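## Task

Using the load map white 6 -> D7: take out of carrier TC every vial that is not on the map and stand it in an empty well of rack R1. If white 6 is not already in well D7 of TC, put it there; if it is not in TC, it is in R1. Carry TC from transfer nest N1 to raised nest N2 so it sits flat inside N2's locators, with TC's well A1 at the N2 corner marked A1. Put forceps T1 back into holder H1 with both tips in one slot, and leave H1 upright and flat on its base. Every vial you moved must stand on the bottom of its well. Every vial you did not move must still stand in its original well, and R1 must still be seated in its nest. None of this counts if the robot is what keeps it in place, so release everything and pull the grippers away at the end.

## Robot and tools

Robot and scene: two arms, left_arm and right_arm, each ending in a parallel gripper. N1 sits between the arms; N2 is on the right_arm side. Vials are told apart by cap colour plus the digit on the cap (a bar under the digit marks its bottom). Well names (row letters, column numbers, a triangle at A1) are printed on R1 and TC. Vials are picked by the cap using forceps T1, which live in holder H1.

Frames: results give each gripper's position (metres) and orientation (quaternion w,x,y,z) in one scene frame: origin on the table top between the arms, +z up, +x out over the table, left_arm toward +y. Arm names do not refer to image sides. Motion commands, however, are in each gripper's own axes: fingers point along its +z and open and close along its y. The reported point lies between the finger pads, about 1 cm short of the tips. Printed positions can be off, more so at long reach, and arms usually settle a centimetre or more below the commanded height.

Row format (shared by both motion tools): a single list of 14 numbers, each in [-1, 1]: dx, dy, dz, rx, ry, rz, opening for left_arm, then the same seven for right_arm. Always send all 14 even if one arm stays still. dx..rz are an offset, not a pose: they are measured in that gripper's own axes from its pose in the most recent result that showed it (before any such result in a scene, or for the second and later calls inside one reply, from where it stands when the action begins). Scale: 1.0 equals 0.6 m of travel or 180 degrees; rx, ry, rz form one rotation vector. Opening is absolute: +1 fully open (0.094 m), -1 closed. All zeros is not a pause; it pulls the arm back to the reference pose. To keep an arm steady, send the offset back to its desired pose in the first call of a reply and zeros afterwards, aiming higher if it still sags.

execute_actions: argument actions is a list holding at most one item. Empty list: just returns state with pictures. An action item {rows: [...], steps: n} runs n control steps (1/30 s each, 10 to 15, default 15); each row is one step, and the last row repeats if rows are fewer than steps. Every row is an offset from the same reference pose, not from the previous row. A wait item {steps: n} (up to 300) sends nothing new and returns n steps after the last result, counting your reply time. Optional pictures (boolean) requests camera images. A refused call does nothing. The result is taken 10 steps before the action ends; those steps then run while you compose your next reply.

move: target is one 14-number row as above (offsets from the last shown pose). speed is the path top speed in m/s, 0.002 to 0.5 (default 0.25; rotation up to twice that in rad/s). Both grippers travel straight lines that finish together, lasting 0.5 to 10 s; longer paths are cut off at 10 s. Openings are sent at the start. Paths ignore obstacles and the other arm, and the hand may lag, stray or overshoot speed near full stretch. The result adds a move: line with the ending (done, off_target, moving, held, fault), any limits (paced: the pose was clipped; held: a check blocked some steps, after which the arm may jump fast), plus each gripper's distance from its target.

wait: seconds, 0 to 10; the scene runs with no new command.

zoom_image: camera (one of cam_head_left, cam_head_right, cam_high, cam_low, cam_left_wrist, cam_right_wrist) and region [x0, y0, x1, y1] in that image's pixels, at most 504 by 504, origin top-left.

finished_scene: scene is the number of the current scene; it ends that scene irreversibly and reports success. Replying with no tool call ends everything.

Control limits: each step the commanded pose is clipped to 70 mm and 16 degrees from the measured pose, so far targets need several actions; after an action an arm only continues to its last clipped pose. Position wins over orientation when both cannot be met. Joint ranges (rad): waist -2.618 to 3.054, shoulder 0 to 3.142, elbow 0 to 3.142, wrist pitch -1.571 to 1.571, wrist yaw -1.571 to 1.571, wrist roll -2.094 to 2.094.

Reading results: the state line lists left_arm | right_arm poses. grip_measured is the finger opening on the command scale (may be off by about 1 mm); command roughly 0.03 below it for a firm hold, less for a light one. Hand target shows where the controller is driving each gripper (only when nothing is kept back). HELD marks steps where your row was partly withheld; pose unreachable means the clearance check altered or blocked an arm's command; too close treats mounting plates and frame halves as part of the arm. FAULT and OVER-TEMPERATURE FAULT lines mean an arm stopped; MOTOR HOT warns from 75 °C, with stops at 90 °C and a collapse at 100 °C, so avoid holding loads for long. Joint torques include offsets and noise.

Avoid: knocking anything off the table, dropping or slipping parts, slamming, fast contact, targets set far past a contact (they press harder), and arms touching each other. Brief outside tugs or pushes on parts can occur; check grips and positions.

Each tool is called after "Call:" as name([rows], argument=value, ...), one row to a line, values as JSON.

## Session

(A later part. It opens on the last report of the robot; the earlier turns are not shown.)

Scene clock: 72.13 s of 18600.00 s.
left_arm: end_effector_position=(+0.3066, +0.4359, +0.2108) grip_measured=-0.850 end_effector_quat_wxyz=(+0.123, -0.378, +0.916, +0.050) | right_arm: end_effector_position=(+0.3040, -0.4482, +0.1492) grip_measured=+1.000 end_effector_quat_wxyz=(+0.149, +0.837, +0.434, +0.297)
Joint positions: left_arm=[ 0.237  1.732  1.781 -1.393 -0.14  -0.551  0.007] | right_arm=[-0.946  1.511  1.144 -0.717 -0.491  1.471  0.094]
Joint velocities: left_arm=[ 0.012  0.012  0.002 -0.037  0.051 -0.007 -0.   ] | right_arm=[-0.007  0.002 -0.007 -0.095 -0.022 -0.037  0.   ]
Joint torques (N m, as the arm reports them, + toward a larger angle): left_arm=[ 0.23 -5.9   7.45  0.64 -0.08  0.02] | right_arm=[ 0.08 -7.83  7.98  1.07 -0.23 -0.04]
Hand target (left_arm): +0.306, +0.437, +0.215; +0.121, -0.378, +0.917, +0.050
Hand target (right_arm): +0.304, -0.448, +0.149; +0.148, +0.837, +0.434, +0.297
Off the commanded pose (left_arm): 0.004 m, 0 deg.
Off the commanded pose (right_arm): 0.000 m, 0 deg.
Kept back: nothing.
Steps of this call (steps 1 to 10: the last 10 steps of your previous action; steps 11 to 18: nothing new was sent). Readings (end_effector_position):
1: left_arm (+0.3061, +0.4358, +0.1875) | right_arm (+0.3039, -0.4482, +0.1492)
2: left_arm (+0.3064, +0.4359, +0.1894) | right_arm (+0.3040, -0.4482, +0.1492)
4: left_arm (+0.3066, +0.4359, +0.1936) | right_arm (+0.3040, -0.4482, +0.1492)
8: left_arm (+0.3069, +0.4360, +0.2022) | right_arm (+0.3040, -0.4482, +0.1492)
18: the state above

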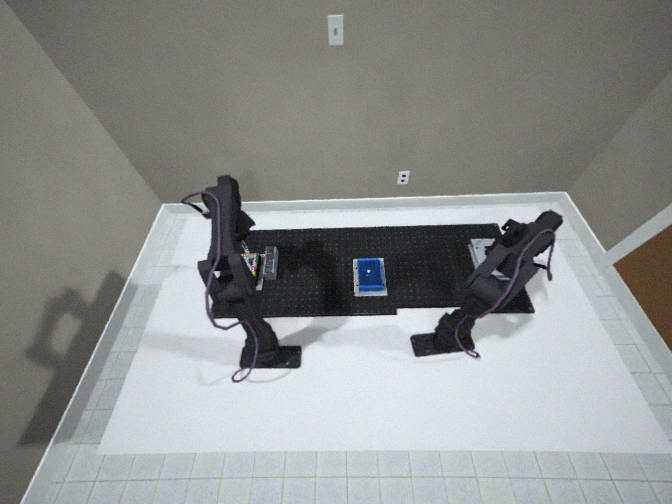

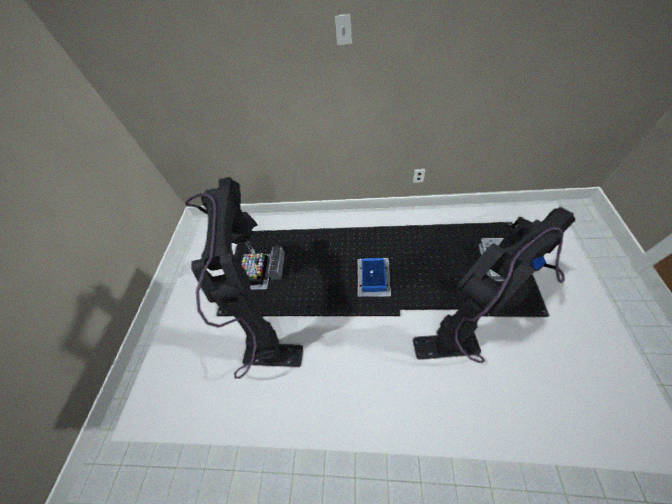

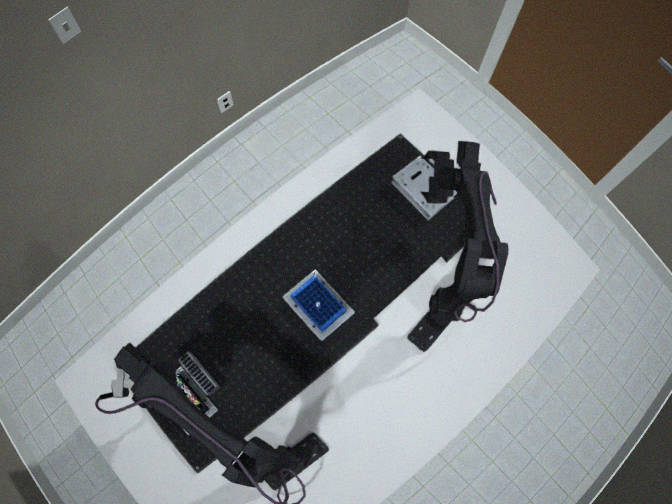

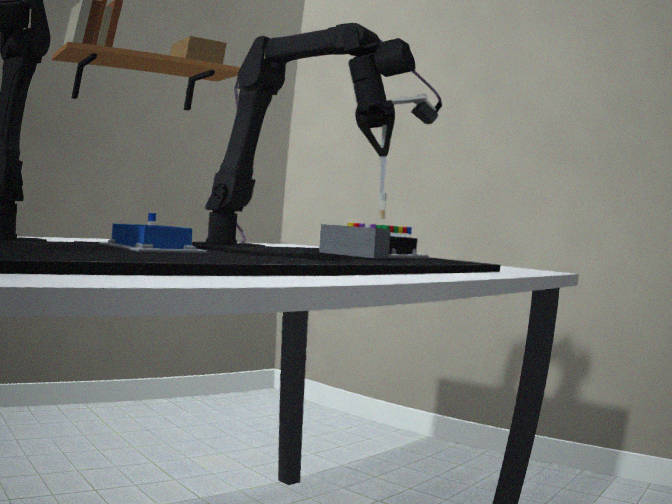

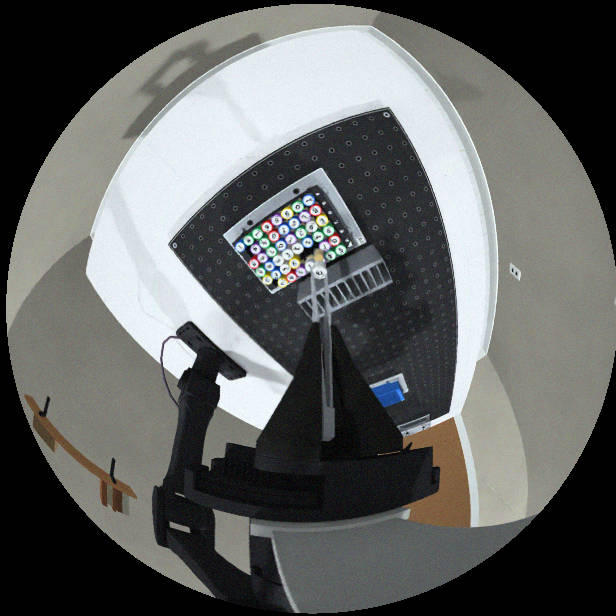

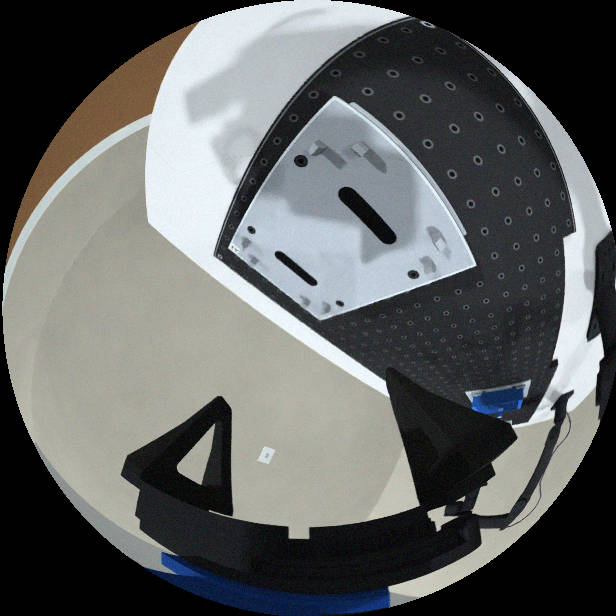

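Call:
move(target=[0.5604,-0.4241,-0.1768,0.1241,0.0024,0.4846,-0.86,0,0,0,0,0,0,1], speed=0.25)

Scene clock: 78.57 s of 18600.00 s.
left_arm: end_effector_position=(+0.2441, +0.0084, +0.2256) grip_measured=-0.850 end_effector_quat_wxyz=(+0.121, +0.377, +0.917, -0.041) | right_arm: end_effector_position=(+0.3041, -0.4484, +0.1494) grip_measured=+1.000 end_effector_quat_wxyz=(+0.149, +0.837, +0.434, +0.297)
Joint positions: left_arm=[-0.851  2.063  2.295 -1.55  -0.039 -0.088  0.007] | right_arm=[-0.946  1.511  1.144 -0.716 -0.491  1.471  0.094]
Joint velocities: left_arm=[-0.002  0.012 -0.007 -0.051  0.11   0.081  0.   ] | right_arm=[ 0.017 -0.017  0.002  0.022 -0.051 -0.022  0.   ]
Joint torques (N m, as the arm reports them, + toward a larger angle): left_arm=[-0.12 -8.51  7.43  0.7   0.08  0.08] | right_arm=[ 0.06 -7.8   7.98  1.05 -0.2  -0.03]
Hand target (left_arm): +0.243, +0.007, +0.231; +0.123, +0.382, +0.915, -0.046
Hand target (right_arm): +0.304, -0.448, +0.149; +0.149, +0.837, +0.434, +0.297
Off the commanded pose (left_arm): 0.008 m, 1 deg.
Off the commanded pose (right_arm): 0.000 m, 0 deg.
Kept back: nothing.
move: done

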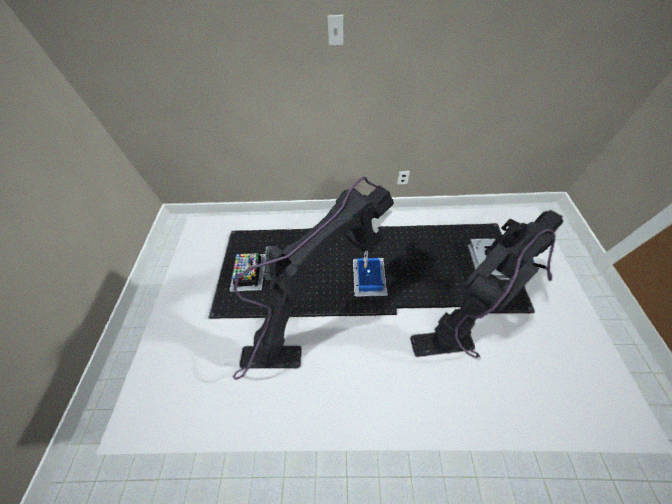

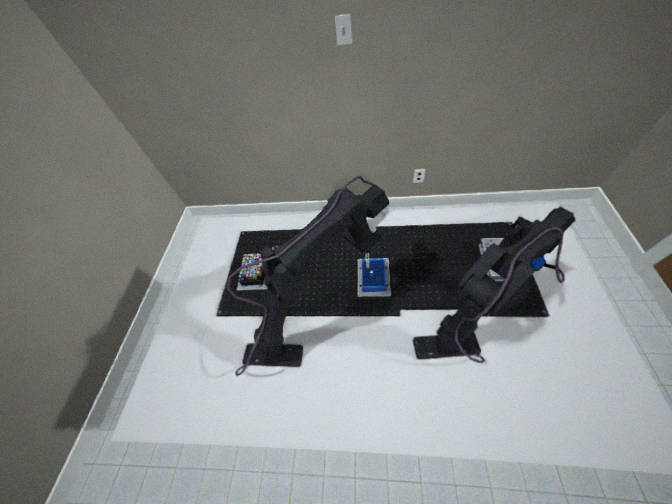

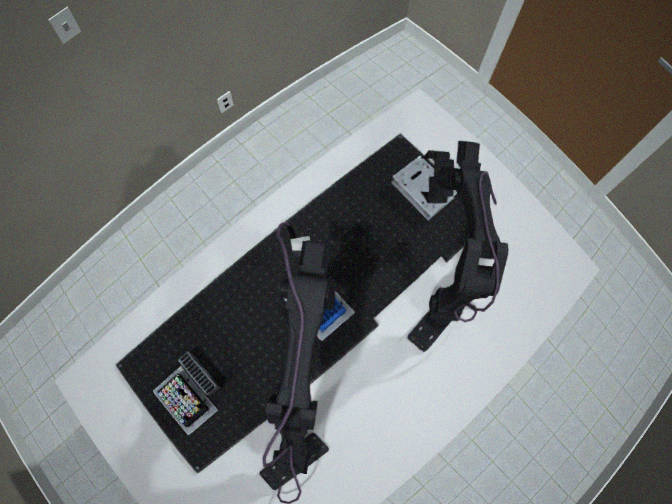

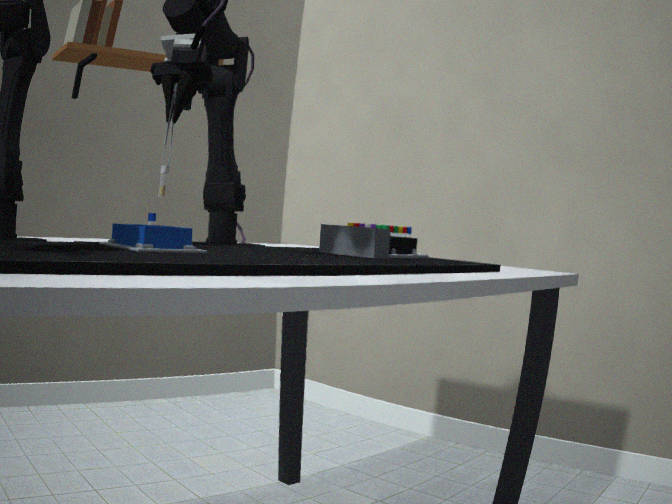

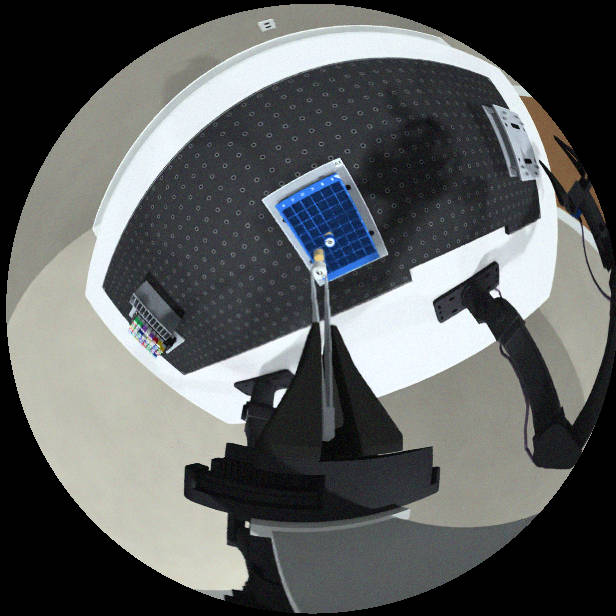

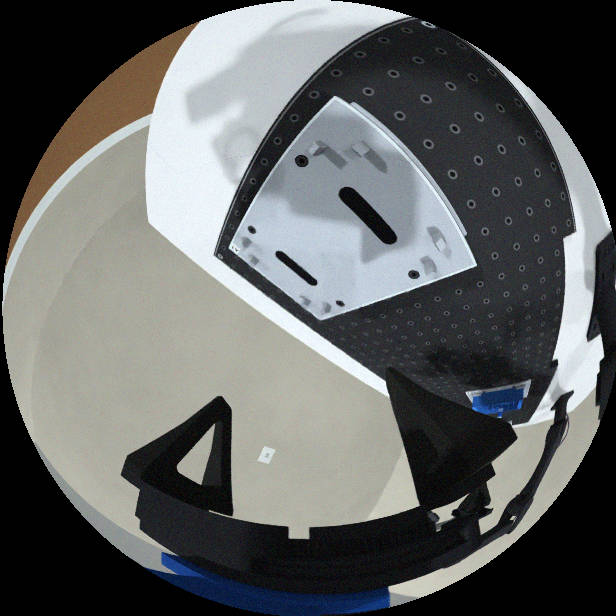

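Call:
zoom_image(camera="cam_left_wrist", region=[255, 150, 395, 290])

Region (255, 150, 395, 290) of cam_left_wrist's 616x616 image, scaled by 3.600, with more detail than that image has.

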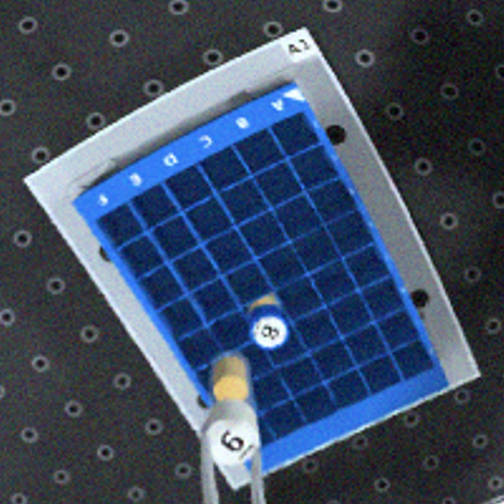

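Call:
move(target=[0.0336,-0.0490,0.0482,0.0017,-0.004,0,-0.86,0,0,0,0,0,0,1], speed=0.06)

Call:
zoom_image(camera="cam_left_wrist", region=[255, 150, 395, 290])

Call:
zoom_image(camera="cam_low", region=[100, 150, 210, 260])

Scene clock: 82.77 s of 18600.00 s.
left_arm: end_effector_position=(+0.2134, -0.0027, +0.1828) grip_measured=-0.850 end_effector_quat_wxyz=(+0.104, +0.380, +0.918, -0.041) | right_arm: end_effector_position=(+0.3043, -0.4486, +0.1495) grip_measured=+1.000 end_effector_quat_wxyz=(+0.150, +0.837, +0.434, +0.297)
Joint positions: left_arm=[-0.924  1.969  1.982 -1.364 -0.039 -0.157  0.007] | right_arm=[-0.946  1.511  1.144 -0.715 -0.491  1.471  0.094]
Joint velocities: left_arm=[-0.007 -0.002 -0.002  0.007 -0.037  0.037 -0.001] | right_arm=[ 0.002 -0.002 -0.022 -0.007  0.022 -0.037  0.   ]
Joint torques (N m, as the arm reports them, + toward a larger angle): left_arm=[ -0.37 -10.63   4.43   0.97  -0.19  -0.09] | right_arm=[ 0.06 -7.83  7.94  1.07 -0.22 -0.03]
Hand target (left_arm): +0.215, -0.004, +0.192; +0.125, +0.377, +0.917, -0.046
Hand target (right_arm): +0.304, -0.448, +0.149; +0.149, +0.837, +0.434, +0.297
Off the commanded pose (left_arm): 0.009 m, 3 deg.
Off the commanded pose (right_arm): 0.000 m, 0 deg.
Kept back: nothing.
move: off_target (left_arm)

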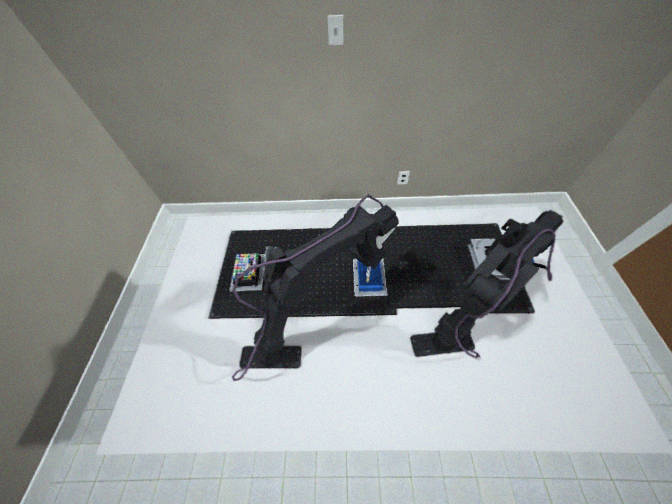

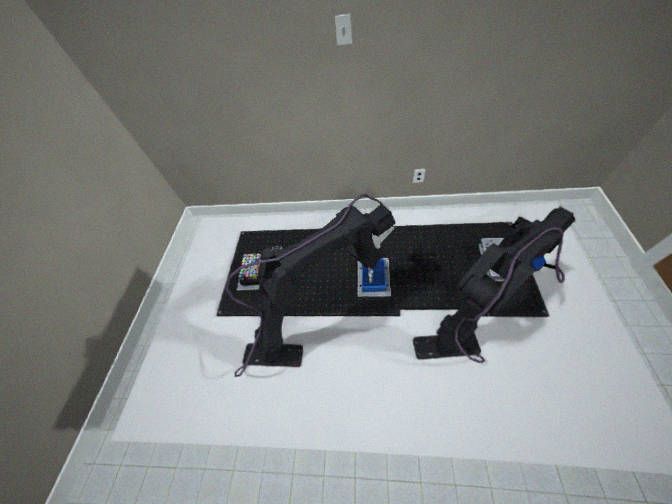

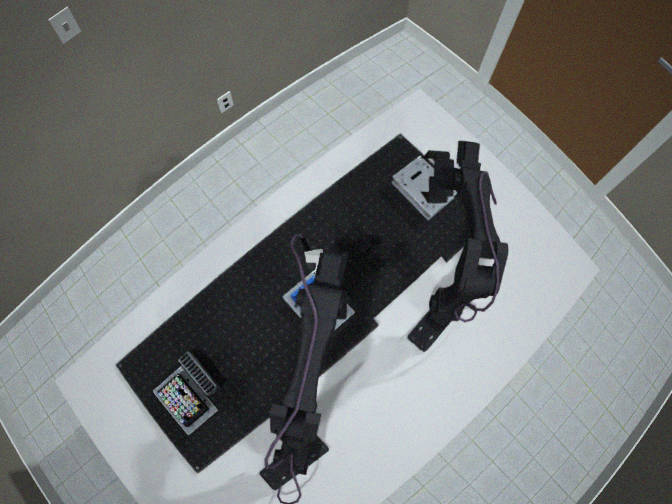

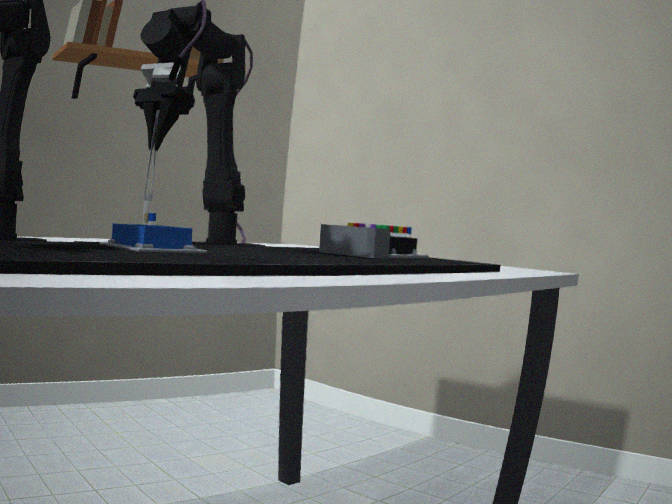

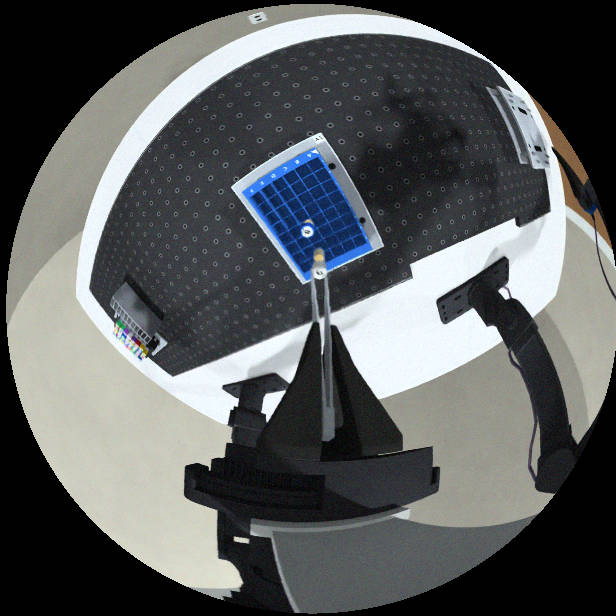

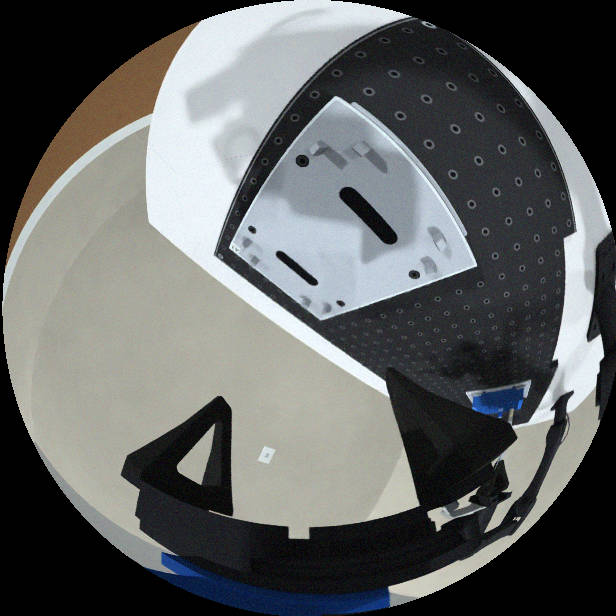

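Region (255, 150, 395, 290) of cam_left_wrist's 616x616 image, scaled by 3.600, with more detail than that image has.

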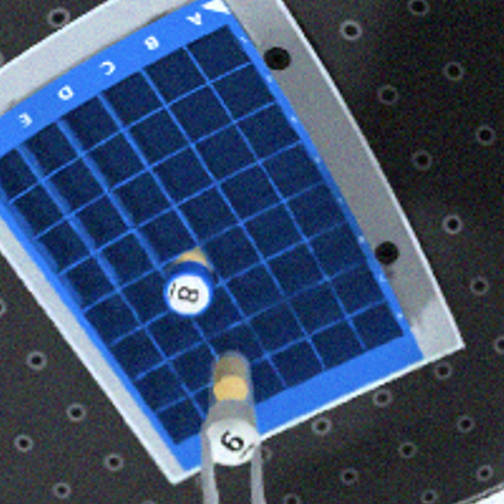

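Region (100, 150, 210, 260) of cam_low's 672x504 image, scaled by 4.582, with more detail than that image has.

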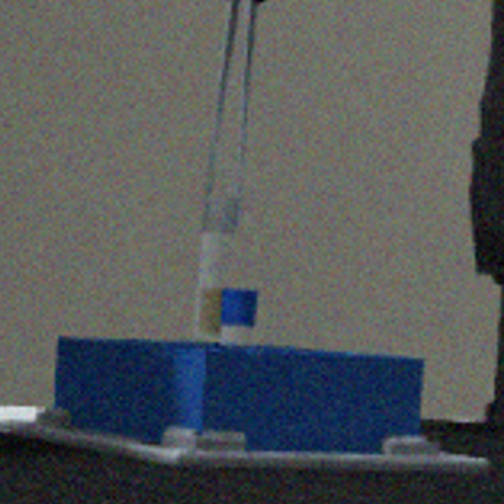

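Call:
zoom_image(camera="cam_left_wrist", region=[285, 210, 365, 290])

Region (285, 210, 365, 290) of cam_left_wrist's 616x616 image, scaled by 6.300, with more detail than that image has.

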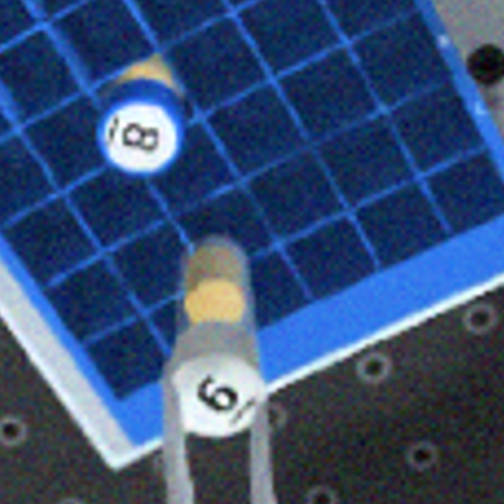

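Call:
execute_actions([
  {"rows": [[-0.0076,0.0008,-0.0142,-0.0022,-0.0147,-0.0013,-0.86,0,0,0,0,0,0,1],[-0.0089,0.0006,-0.0142,-0.0021,-0.0157,-0.0013,-0.86,0,0,0,0,0,0,1],[-0.0102,0.0005,-0.0142,-0.0019,-0.0166,-0.0014,-0.86,0,0,0,0,0,0,1],[-0.0114,0.0003,-0.0142,-0.0018,-0.0176,-0.0014,-0.86,0,0,0,0,0,0,1],[-0.0127,0.0001,-0.0142,-0.0017,-0.0185,-0.0014,-0.86,0,0,0,0,0,0,1]], "steps": 10},
])

Call:
execute_actions([
  {"steps": 16},
], pictures=true)

Call:
zoom_image(camera="cam_left_wrist", region=[285, 210, 365, 290])

Scene clock: 86.53 s of 18600.00 s.
left_arm: end_effector_position=(+0.2137, -0.0030, +0.1828) grip_measured=-0.850 end_effector_quat_wxyz=(+0.104, +0.380, +0.918, -0.041) | right_arm: end_effector_position=(+0.3043, -0.4486, +0.1495) grip_measured=+1.000 end_effector_quat_wxyz=(+0.150, +0.837, +0.434, +0.297)
Joint positions: left_arm=[-0.924  1.969  1.982 -1.362 -0.039 -0.157  0.007] | right_arm=[-0.946  1.511  1.144 -0.715 -0.491  1.471  0.094]
Joint velocities: left_arm=[-0.002  0.002 -0.017 -0.022  0.007  0.022  0.001] | right_arm=[-0.007 -0.002  0.007 -0.037 -0.037 -0.066  0.   ]
Joint torques (N m, as the arm reports them, + toward a larger angle): left_arm=[ -0.44 -10.62   4.46   0.96  -0.19  -0.11] | right_arm=[ 0.03 -7.81  7.94  1.06 -0.21 -0.04]
Kept back: the last 10 steps of this action.
Steps of this call (steps 1 to 90: nothing new was sent; then 0.77 s passed at rest). Readings (end_effector_position):
1: left_arm (+0.2135, -0.0028, +0.1828) | right_arm (+0.3043, -0.4486, +0.1495)
2: left_arm (+0.2135, -0.0028, +0.1828) | right_arm (+0.3043, -0.4486, +0.1495)
4: left_arm (+0.2136, -0.0029, +0.1828) | right_arm (+0.3043, -0.4486, +0.1495)
8: left_arm (+0.2136, -0.0029, +0.1828) | right_arm (+0.3043, -0.4486, +0.1495)
90: the state above

Scene clock: 87.07 s of 18600.00 s.
left_arm: end_effector_position=(+0.2158, -0.0055, +0.1836) grip_measured=-0.850 end_effector_quat_wxyz=(+0.111, +0.379, +0.918, -0.044) | right_arm: end_effector_position=(+0.3044, -0.4487, +0.1496) grip_measured=+1.000 end_effector_quat_wxyz=(+0.150, +0.837, +0.435, +0.297)
Joint positions: left_arm=[-0.924  1.969  1.982 -1.348 -0.041 -0.157  0.007] | right_arm=[-0.946  1.511  1.144 -0.714 -0.491  1.471  0.094]
Joint velocities: left_arm=[ 0.017 -0.012  0.007 -0.007  0.051  0.037 -0.   ] | right_arm=[-0.007  0.007 -0.007  0.051 -0.037 -0.066  0.   ]
Joint torques (N m, as the arm reports them, + toward a larger angle): left_arm=[ -0.3  -10.63   4.44   1.    -0.2   -0.08] | right_arm=[ 0.05 -7.78  7.94  1.06 -0.2  -0.03]
Hand target (left_arm): +0.217, -0.006, +0.193; +0.131, +0.376, +0.916, -0.049
Hand target (right_arm): +0.304, -0.449, +0.149; +0.150, +0.837, +0.434, +0.297
Off the commanded pose (left_arm): 0.009 m, 2 deg.
Off the commanded pose (right_arm): 0.000 m, 0 deg.
Kept back: nothing.
Steps of this call (steps 1 to 10: the last 10 steps of your previous action; steps 11 to 16: nothing new was sent). Readings (end_effector_position):
1: left_arm (+0.2137, -0.0030, +0.1828) | right_arm (+0.3043, -0.4486, +0.1495)
2: left_arm (+0.2138, -0.0031, +0.1829) | right_arm (+0.3043, -0.4486, +0.1495)
4: left_arm (+0.2142, -0.0035, +0.1830) | right_arm (+0.3043, -0.4486, +0.1495)
8: left_arm (+0.2152, -0.0048, +0.1834) | right_arm (+0.3044, -0.4487, +0.1496)
16: the state above

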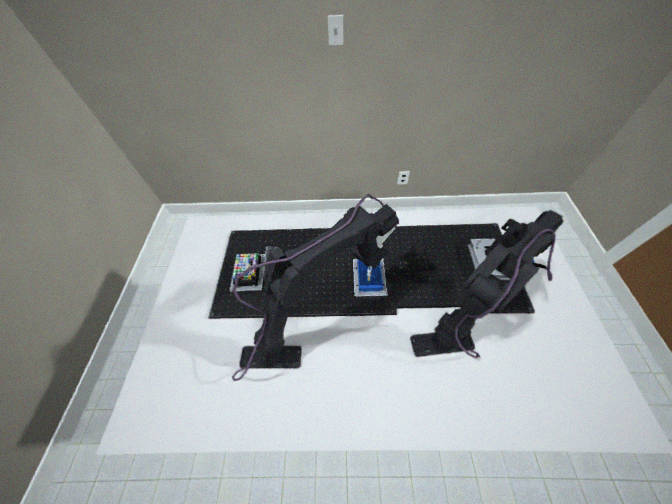

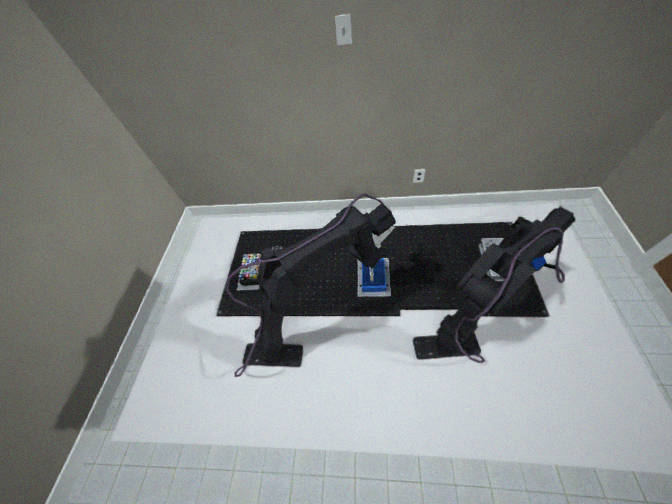

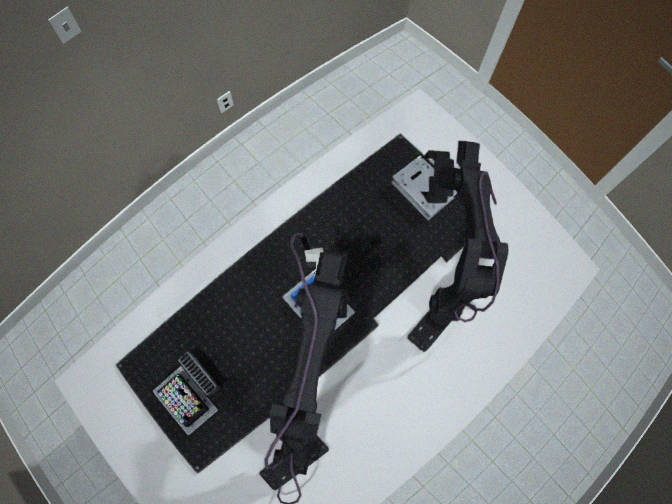

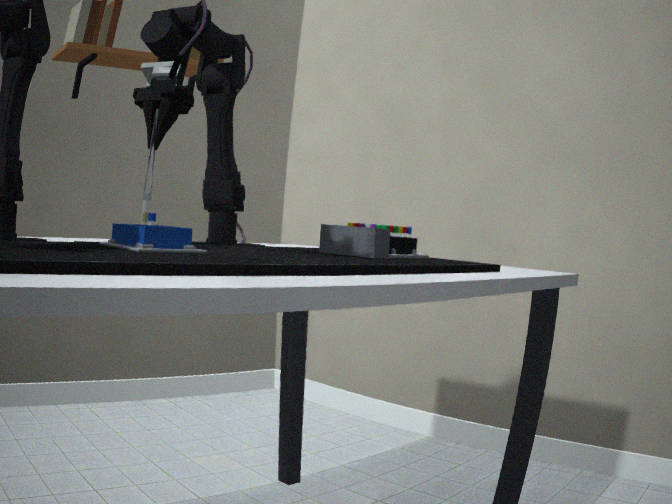

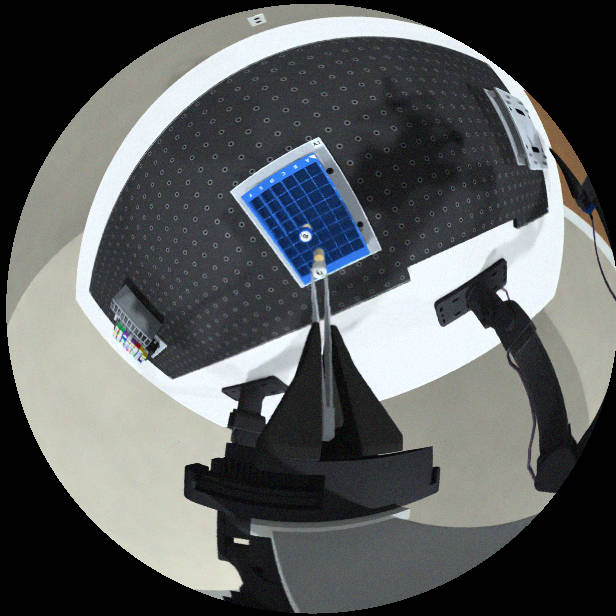

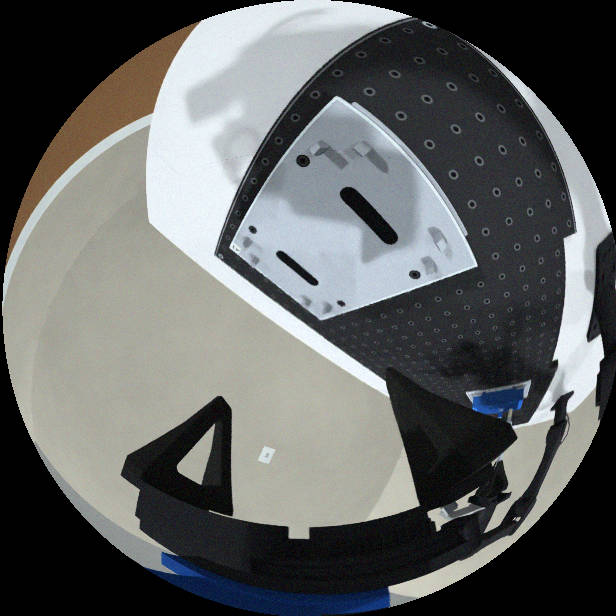

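Region (285, 210, 365, 290) of cam_left_wrist's 616x616 image, scaled by 6.300, with more detail than that image has.

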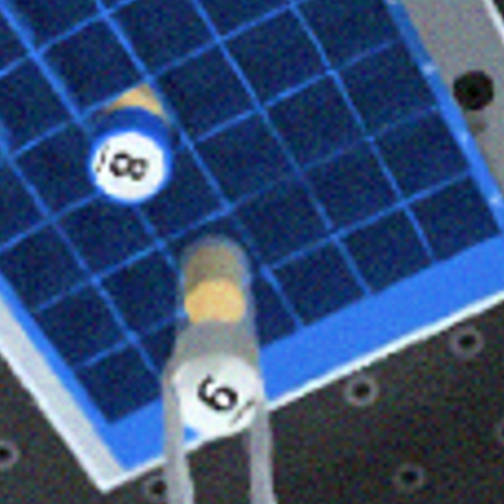

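Call:
zoom_image(camera="cam_low", region=[125, 185, 175, 235])

Region (125, 185, 175, 235) of cam_low's 672x504 image, scaled by 10.080, with more detail than that image has.

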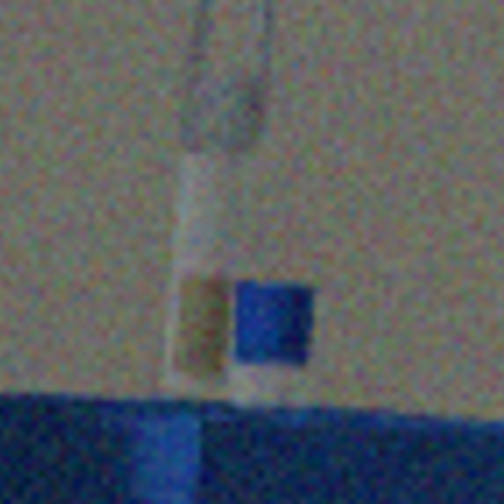

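Call:
execute_actions([
  {"rows": [[-0.0069,0.0008,-0.0142,-0.0020,-0.0136,-0.0012,-0.86,0,0,0,0,0,0,1],[-0.0072,0.0012,-0.0142,-0.0024,-0.0139,-0.0012,-0.86,0,0,0,0,0,0,1],[-0.0072,0.0012,-0.0142,-0.0024,-0.0139,-0.0012,-0.86,0,0,0,0,0,0,1],[-0.0070,0.0012,-0.0136,-0.0024,-0.0139,-0.0012,-0.86,0,0,0,0,0,0,1],[-0.0069,0.0012,-0.0129,-0.0024,-0.0139,-0.0012,-0.86,0,0,0,0,0,0,1],[-0.0067,0.0012,-0.0123,-0.0024,-0.0139,-0.0012,-0.86,0,0,0,0,0,0,1],[-0.0066,0.0012,-0.0116,-0.0024,-0.0139,-0.0012,-0.86,0,0,0,0,0,0,1],[-0.0064,0.0012,-0.0110,-0.0024,-0.0139,-0.0012,-0.86,0,0,0,0,0,0,1]], "steps": 10},
])

Call:
execute_actions([
  {"steps": 18},
], pictures=true)

Call:
zoom_image(camera="cam_left_wrist", region=[295, 225, 345, 275])

Scene clock: 91.40 s of 18600.00 s.
left_arm: end_effector_position=(+0.2159, -0.0057, +0.1837) grip_measured=-0.850 end_effector_quat_wxyz=(+0.111, +0.379, +0.918, -0.044) | right_arm: end_effector_position=(+0.3044, -0.4488, +0.1496) grip_measured=+1.000 end_effector_quat_wxyz=(+0.150, +0.837, +0.435, +0.297)
Joint positions: left_arm=[-0.924  1.969  1.982 -1.348 -0.041 -0.157  0.007] | right_arm=[-0.946  1.511  1.144 -0.713 -0.491  1.471  0.094]
Joint velocities: left_arm=[ 0.007 -0.012  0.007  0.081  0.037 -0.066 -0.001] | right_arm=[ 0.022  0.002  0.007 -0.066 -0.066  0.066  0.   ]
Joint torques (N m, as the arm reports them, + toward a larger angle): left_arm=[ -0.27 -10.59   4.39   1.    -0.19  -0.1 ] | right_arm=[ 0.09 -7.82  7.96  1.07 -0.22 -0.04]
Kept back: the last 10 steps of this action.
Steps of this call (steps 1 to 90: nothing new was sent; then 1.33 s passed at rest). Readings (end_effector_position):
1: left_arm (+0.2158, -0.0055, +0.1836) | right_arm (+0.3044, -0.4487, +0.1496)
2: left_arm (+0.2159, -0.0056, +0.1836) | right_arm (+0.3044, -0.4487, +0.1496)
4: left_arm (+0.2159, -0.0056, +0.1836) | right_arm (+0.3044, -0.4488, +0.1496)
8: left_arm (+0.2159, -0.0056, +0.1836) | right_arm (+0.3044, -0.4488, +0.1496)
90: the state above

Scene clock: 92.00 s of 18600.00 s.
left_arm: end_effector_position=(+0.2158, -0.0053, +0.1824) grip_measured=-0.850 end_effector_quat_wxyz=(+0.112, +0.379, +0.917, -0.044) | right_arm: end_effector_position=(+0.3045, -0.4489, +0.1497) grip_measured=+1.000 end_effector_quat_wxyz=(+0.151, +0.837, +0.435, +0.297)
Joint positions: left_arm=[-0.924  1.965  1.971 -1.339 -0.042 -0.157  0.007] | right_arm=[-0.946  1.511  1.144 -0.713 -0.491  1.471  0.094]
Joint velocities: left_arm=[ 0.017  0.017 -0.002 -0.007 -0.022  0.051 -0.   ] | right_arm=[ 0.002  0.007  0.007  0.066 -0.022 -0.007  0.   ]
Joint torques (N m, as the arm reports them, + toward a larger angle): left_arm=[ -0.3  -10.39   4.54   0.99  -0.18  -0.08] | right_arm=[ 0.09 -7.79  7.91  1.06 -0.22 -0.03]
Hand target (left_arm): +0.218, -0.006, +0.191; +0.132, +0.376, +0.916, -0.049
Hand target (right_arm): +0.304, -0.449, +0.150; +0.150, +0.837, +0.435, +0.297
Off the commanded pose (left_arm): 0.009 m, 2 deg.
Off the commanded pose (right_arm): 0.000 m, 0 deg.
Kept back: nothing.
Steps of this call (steps 1 to 10: the last 10 steps of your previous action; steps 11 to 18: nothing new was sent). Readings (end_effector_position):
1: left_arm (+0.2159, -0.0057, +0.1837) | right_arm (+0.3044, -0.4488, +0.1496)
2: left_arm (+0.2159, -0.0057, +0.1837) | right_arm (+0.3044, -0.4488, +0.1496)
4: left_arm (+0.2160, -0.0057, +0.1837) | right_arm (+0.3045, -0.4488, +0.1496)
8: left_arm (+0.2165, -0.0062, +0.1837) | right_arm (+0.3045, -0.4489, +0.1497)
18: the state above

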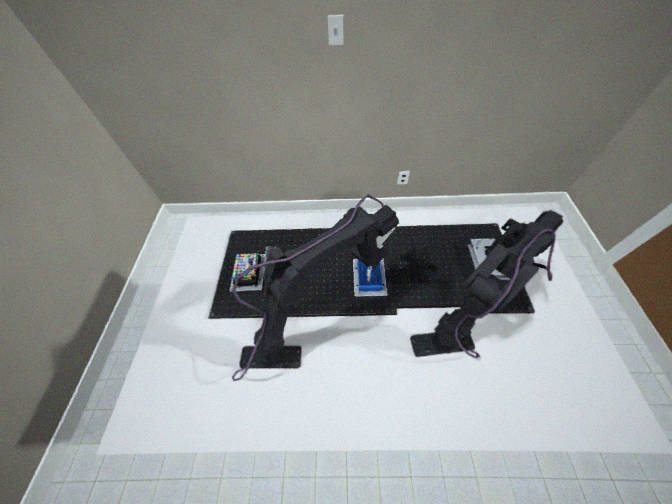

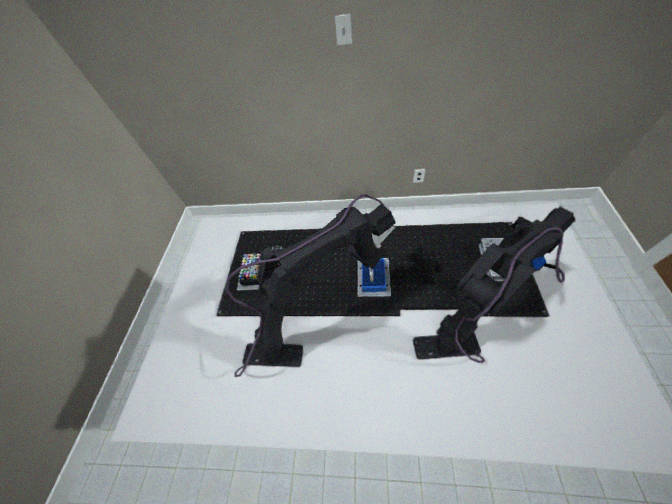

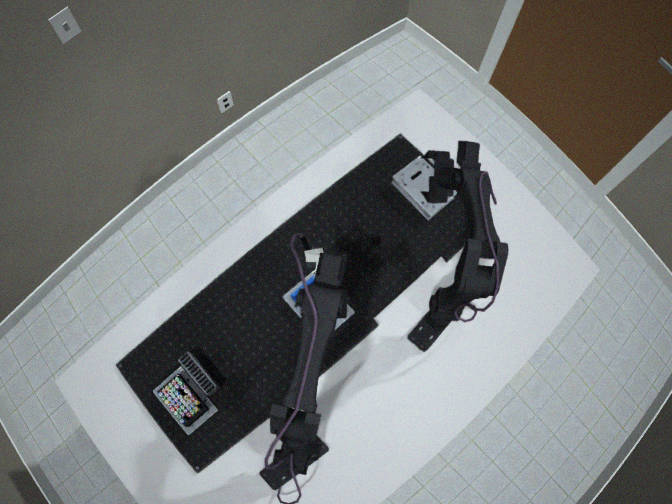

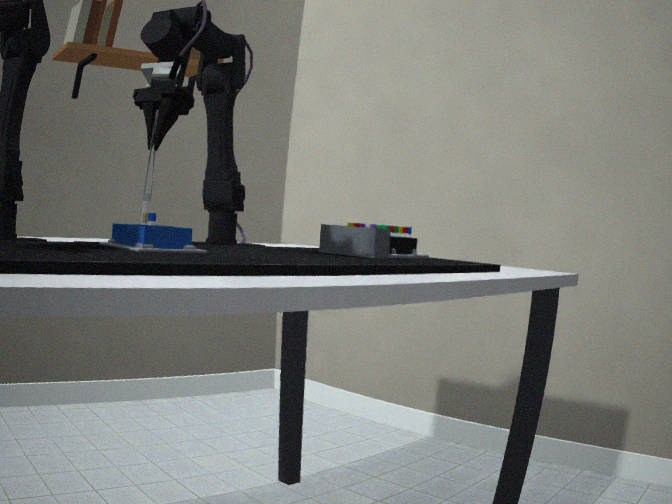

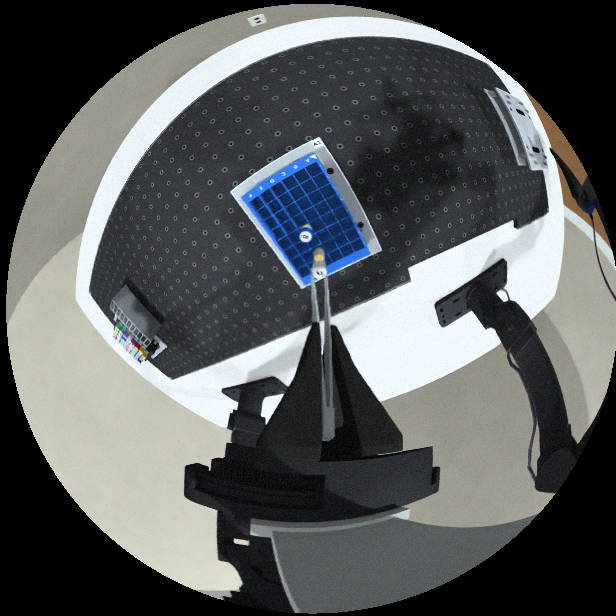

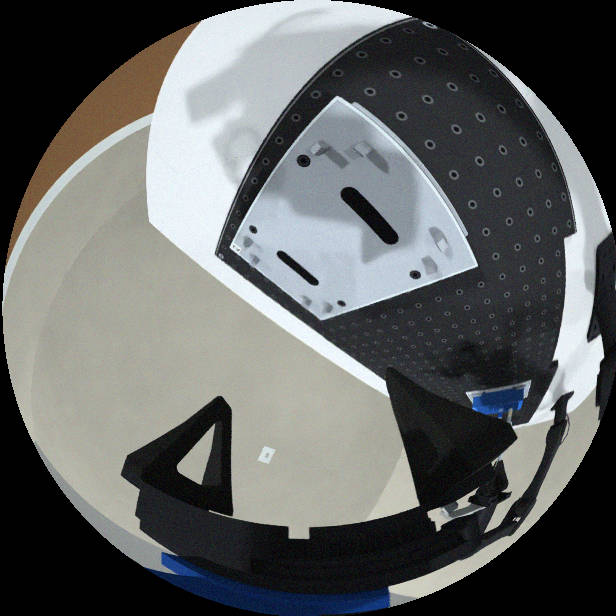

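Region (295, 225, 345, 275) of cam_left_wrist's 616x616 image, scaled by 10.080, with more detail than that image has.

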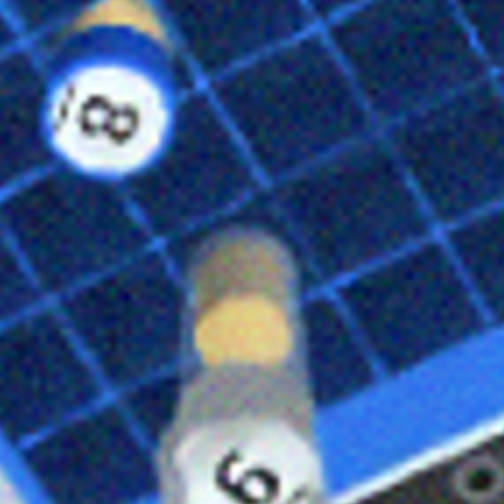

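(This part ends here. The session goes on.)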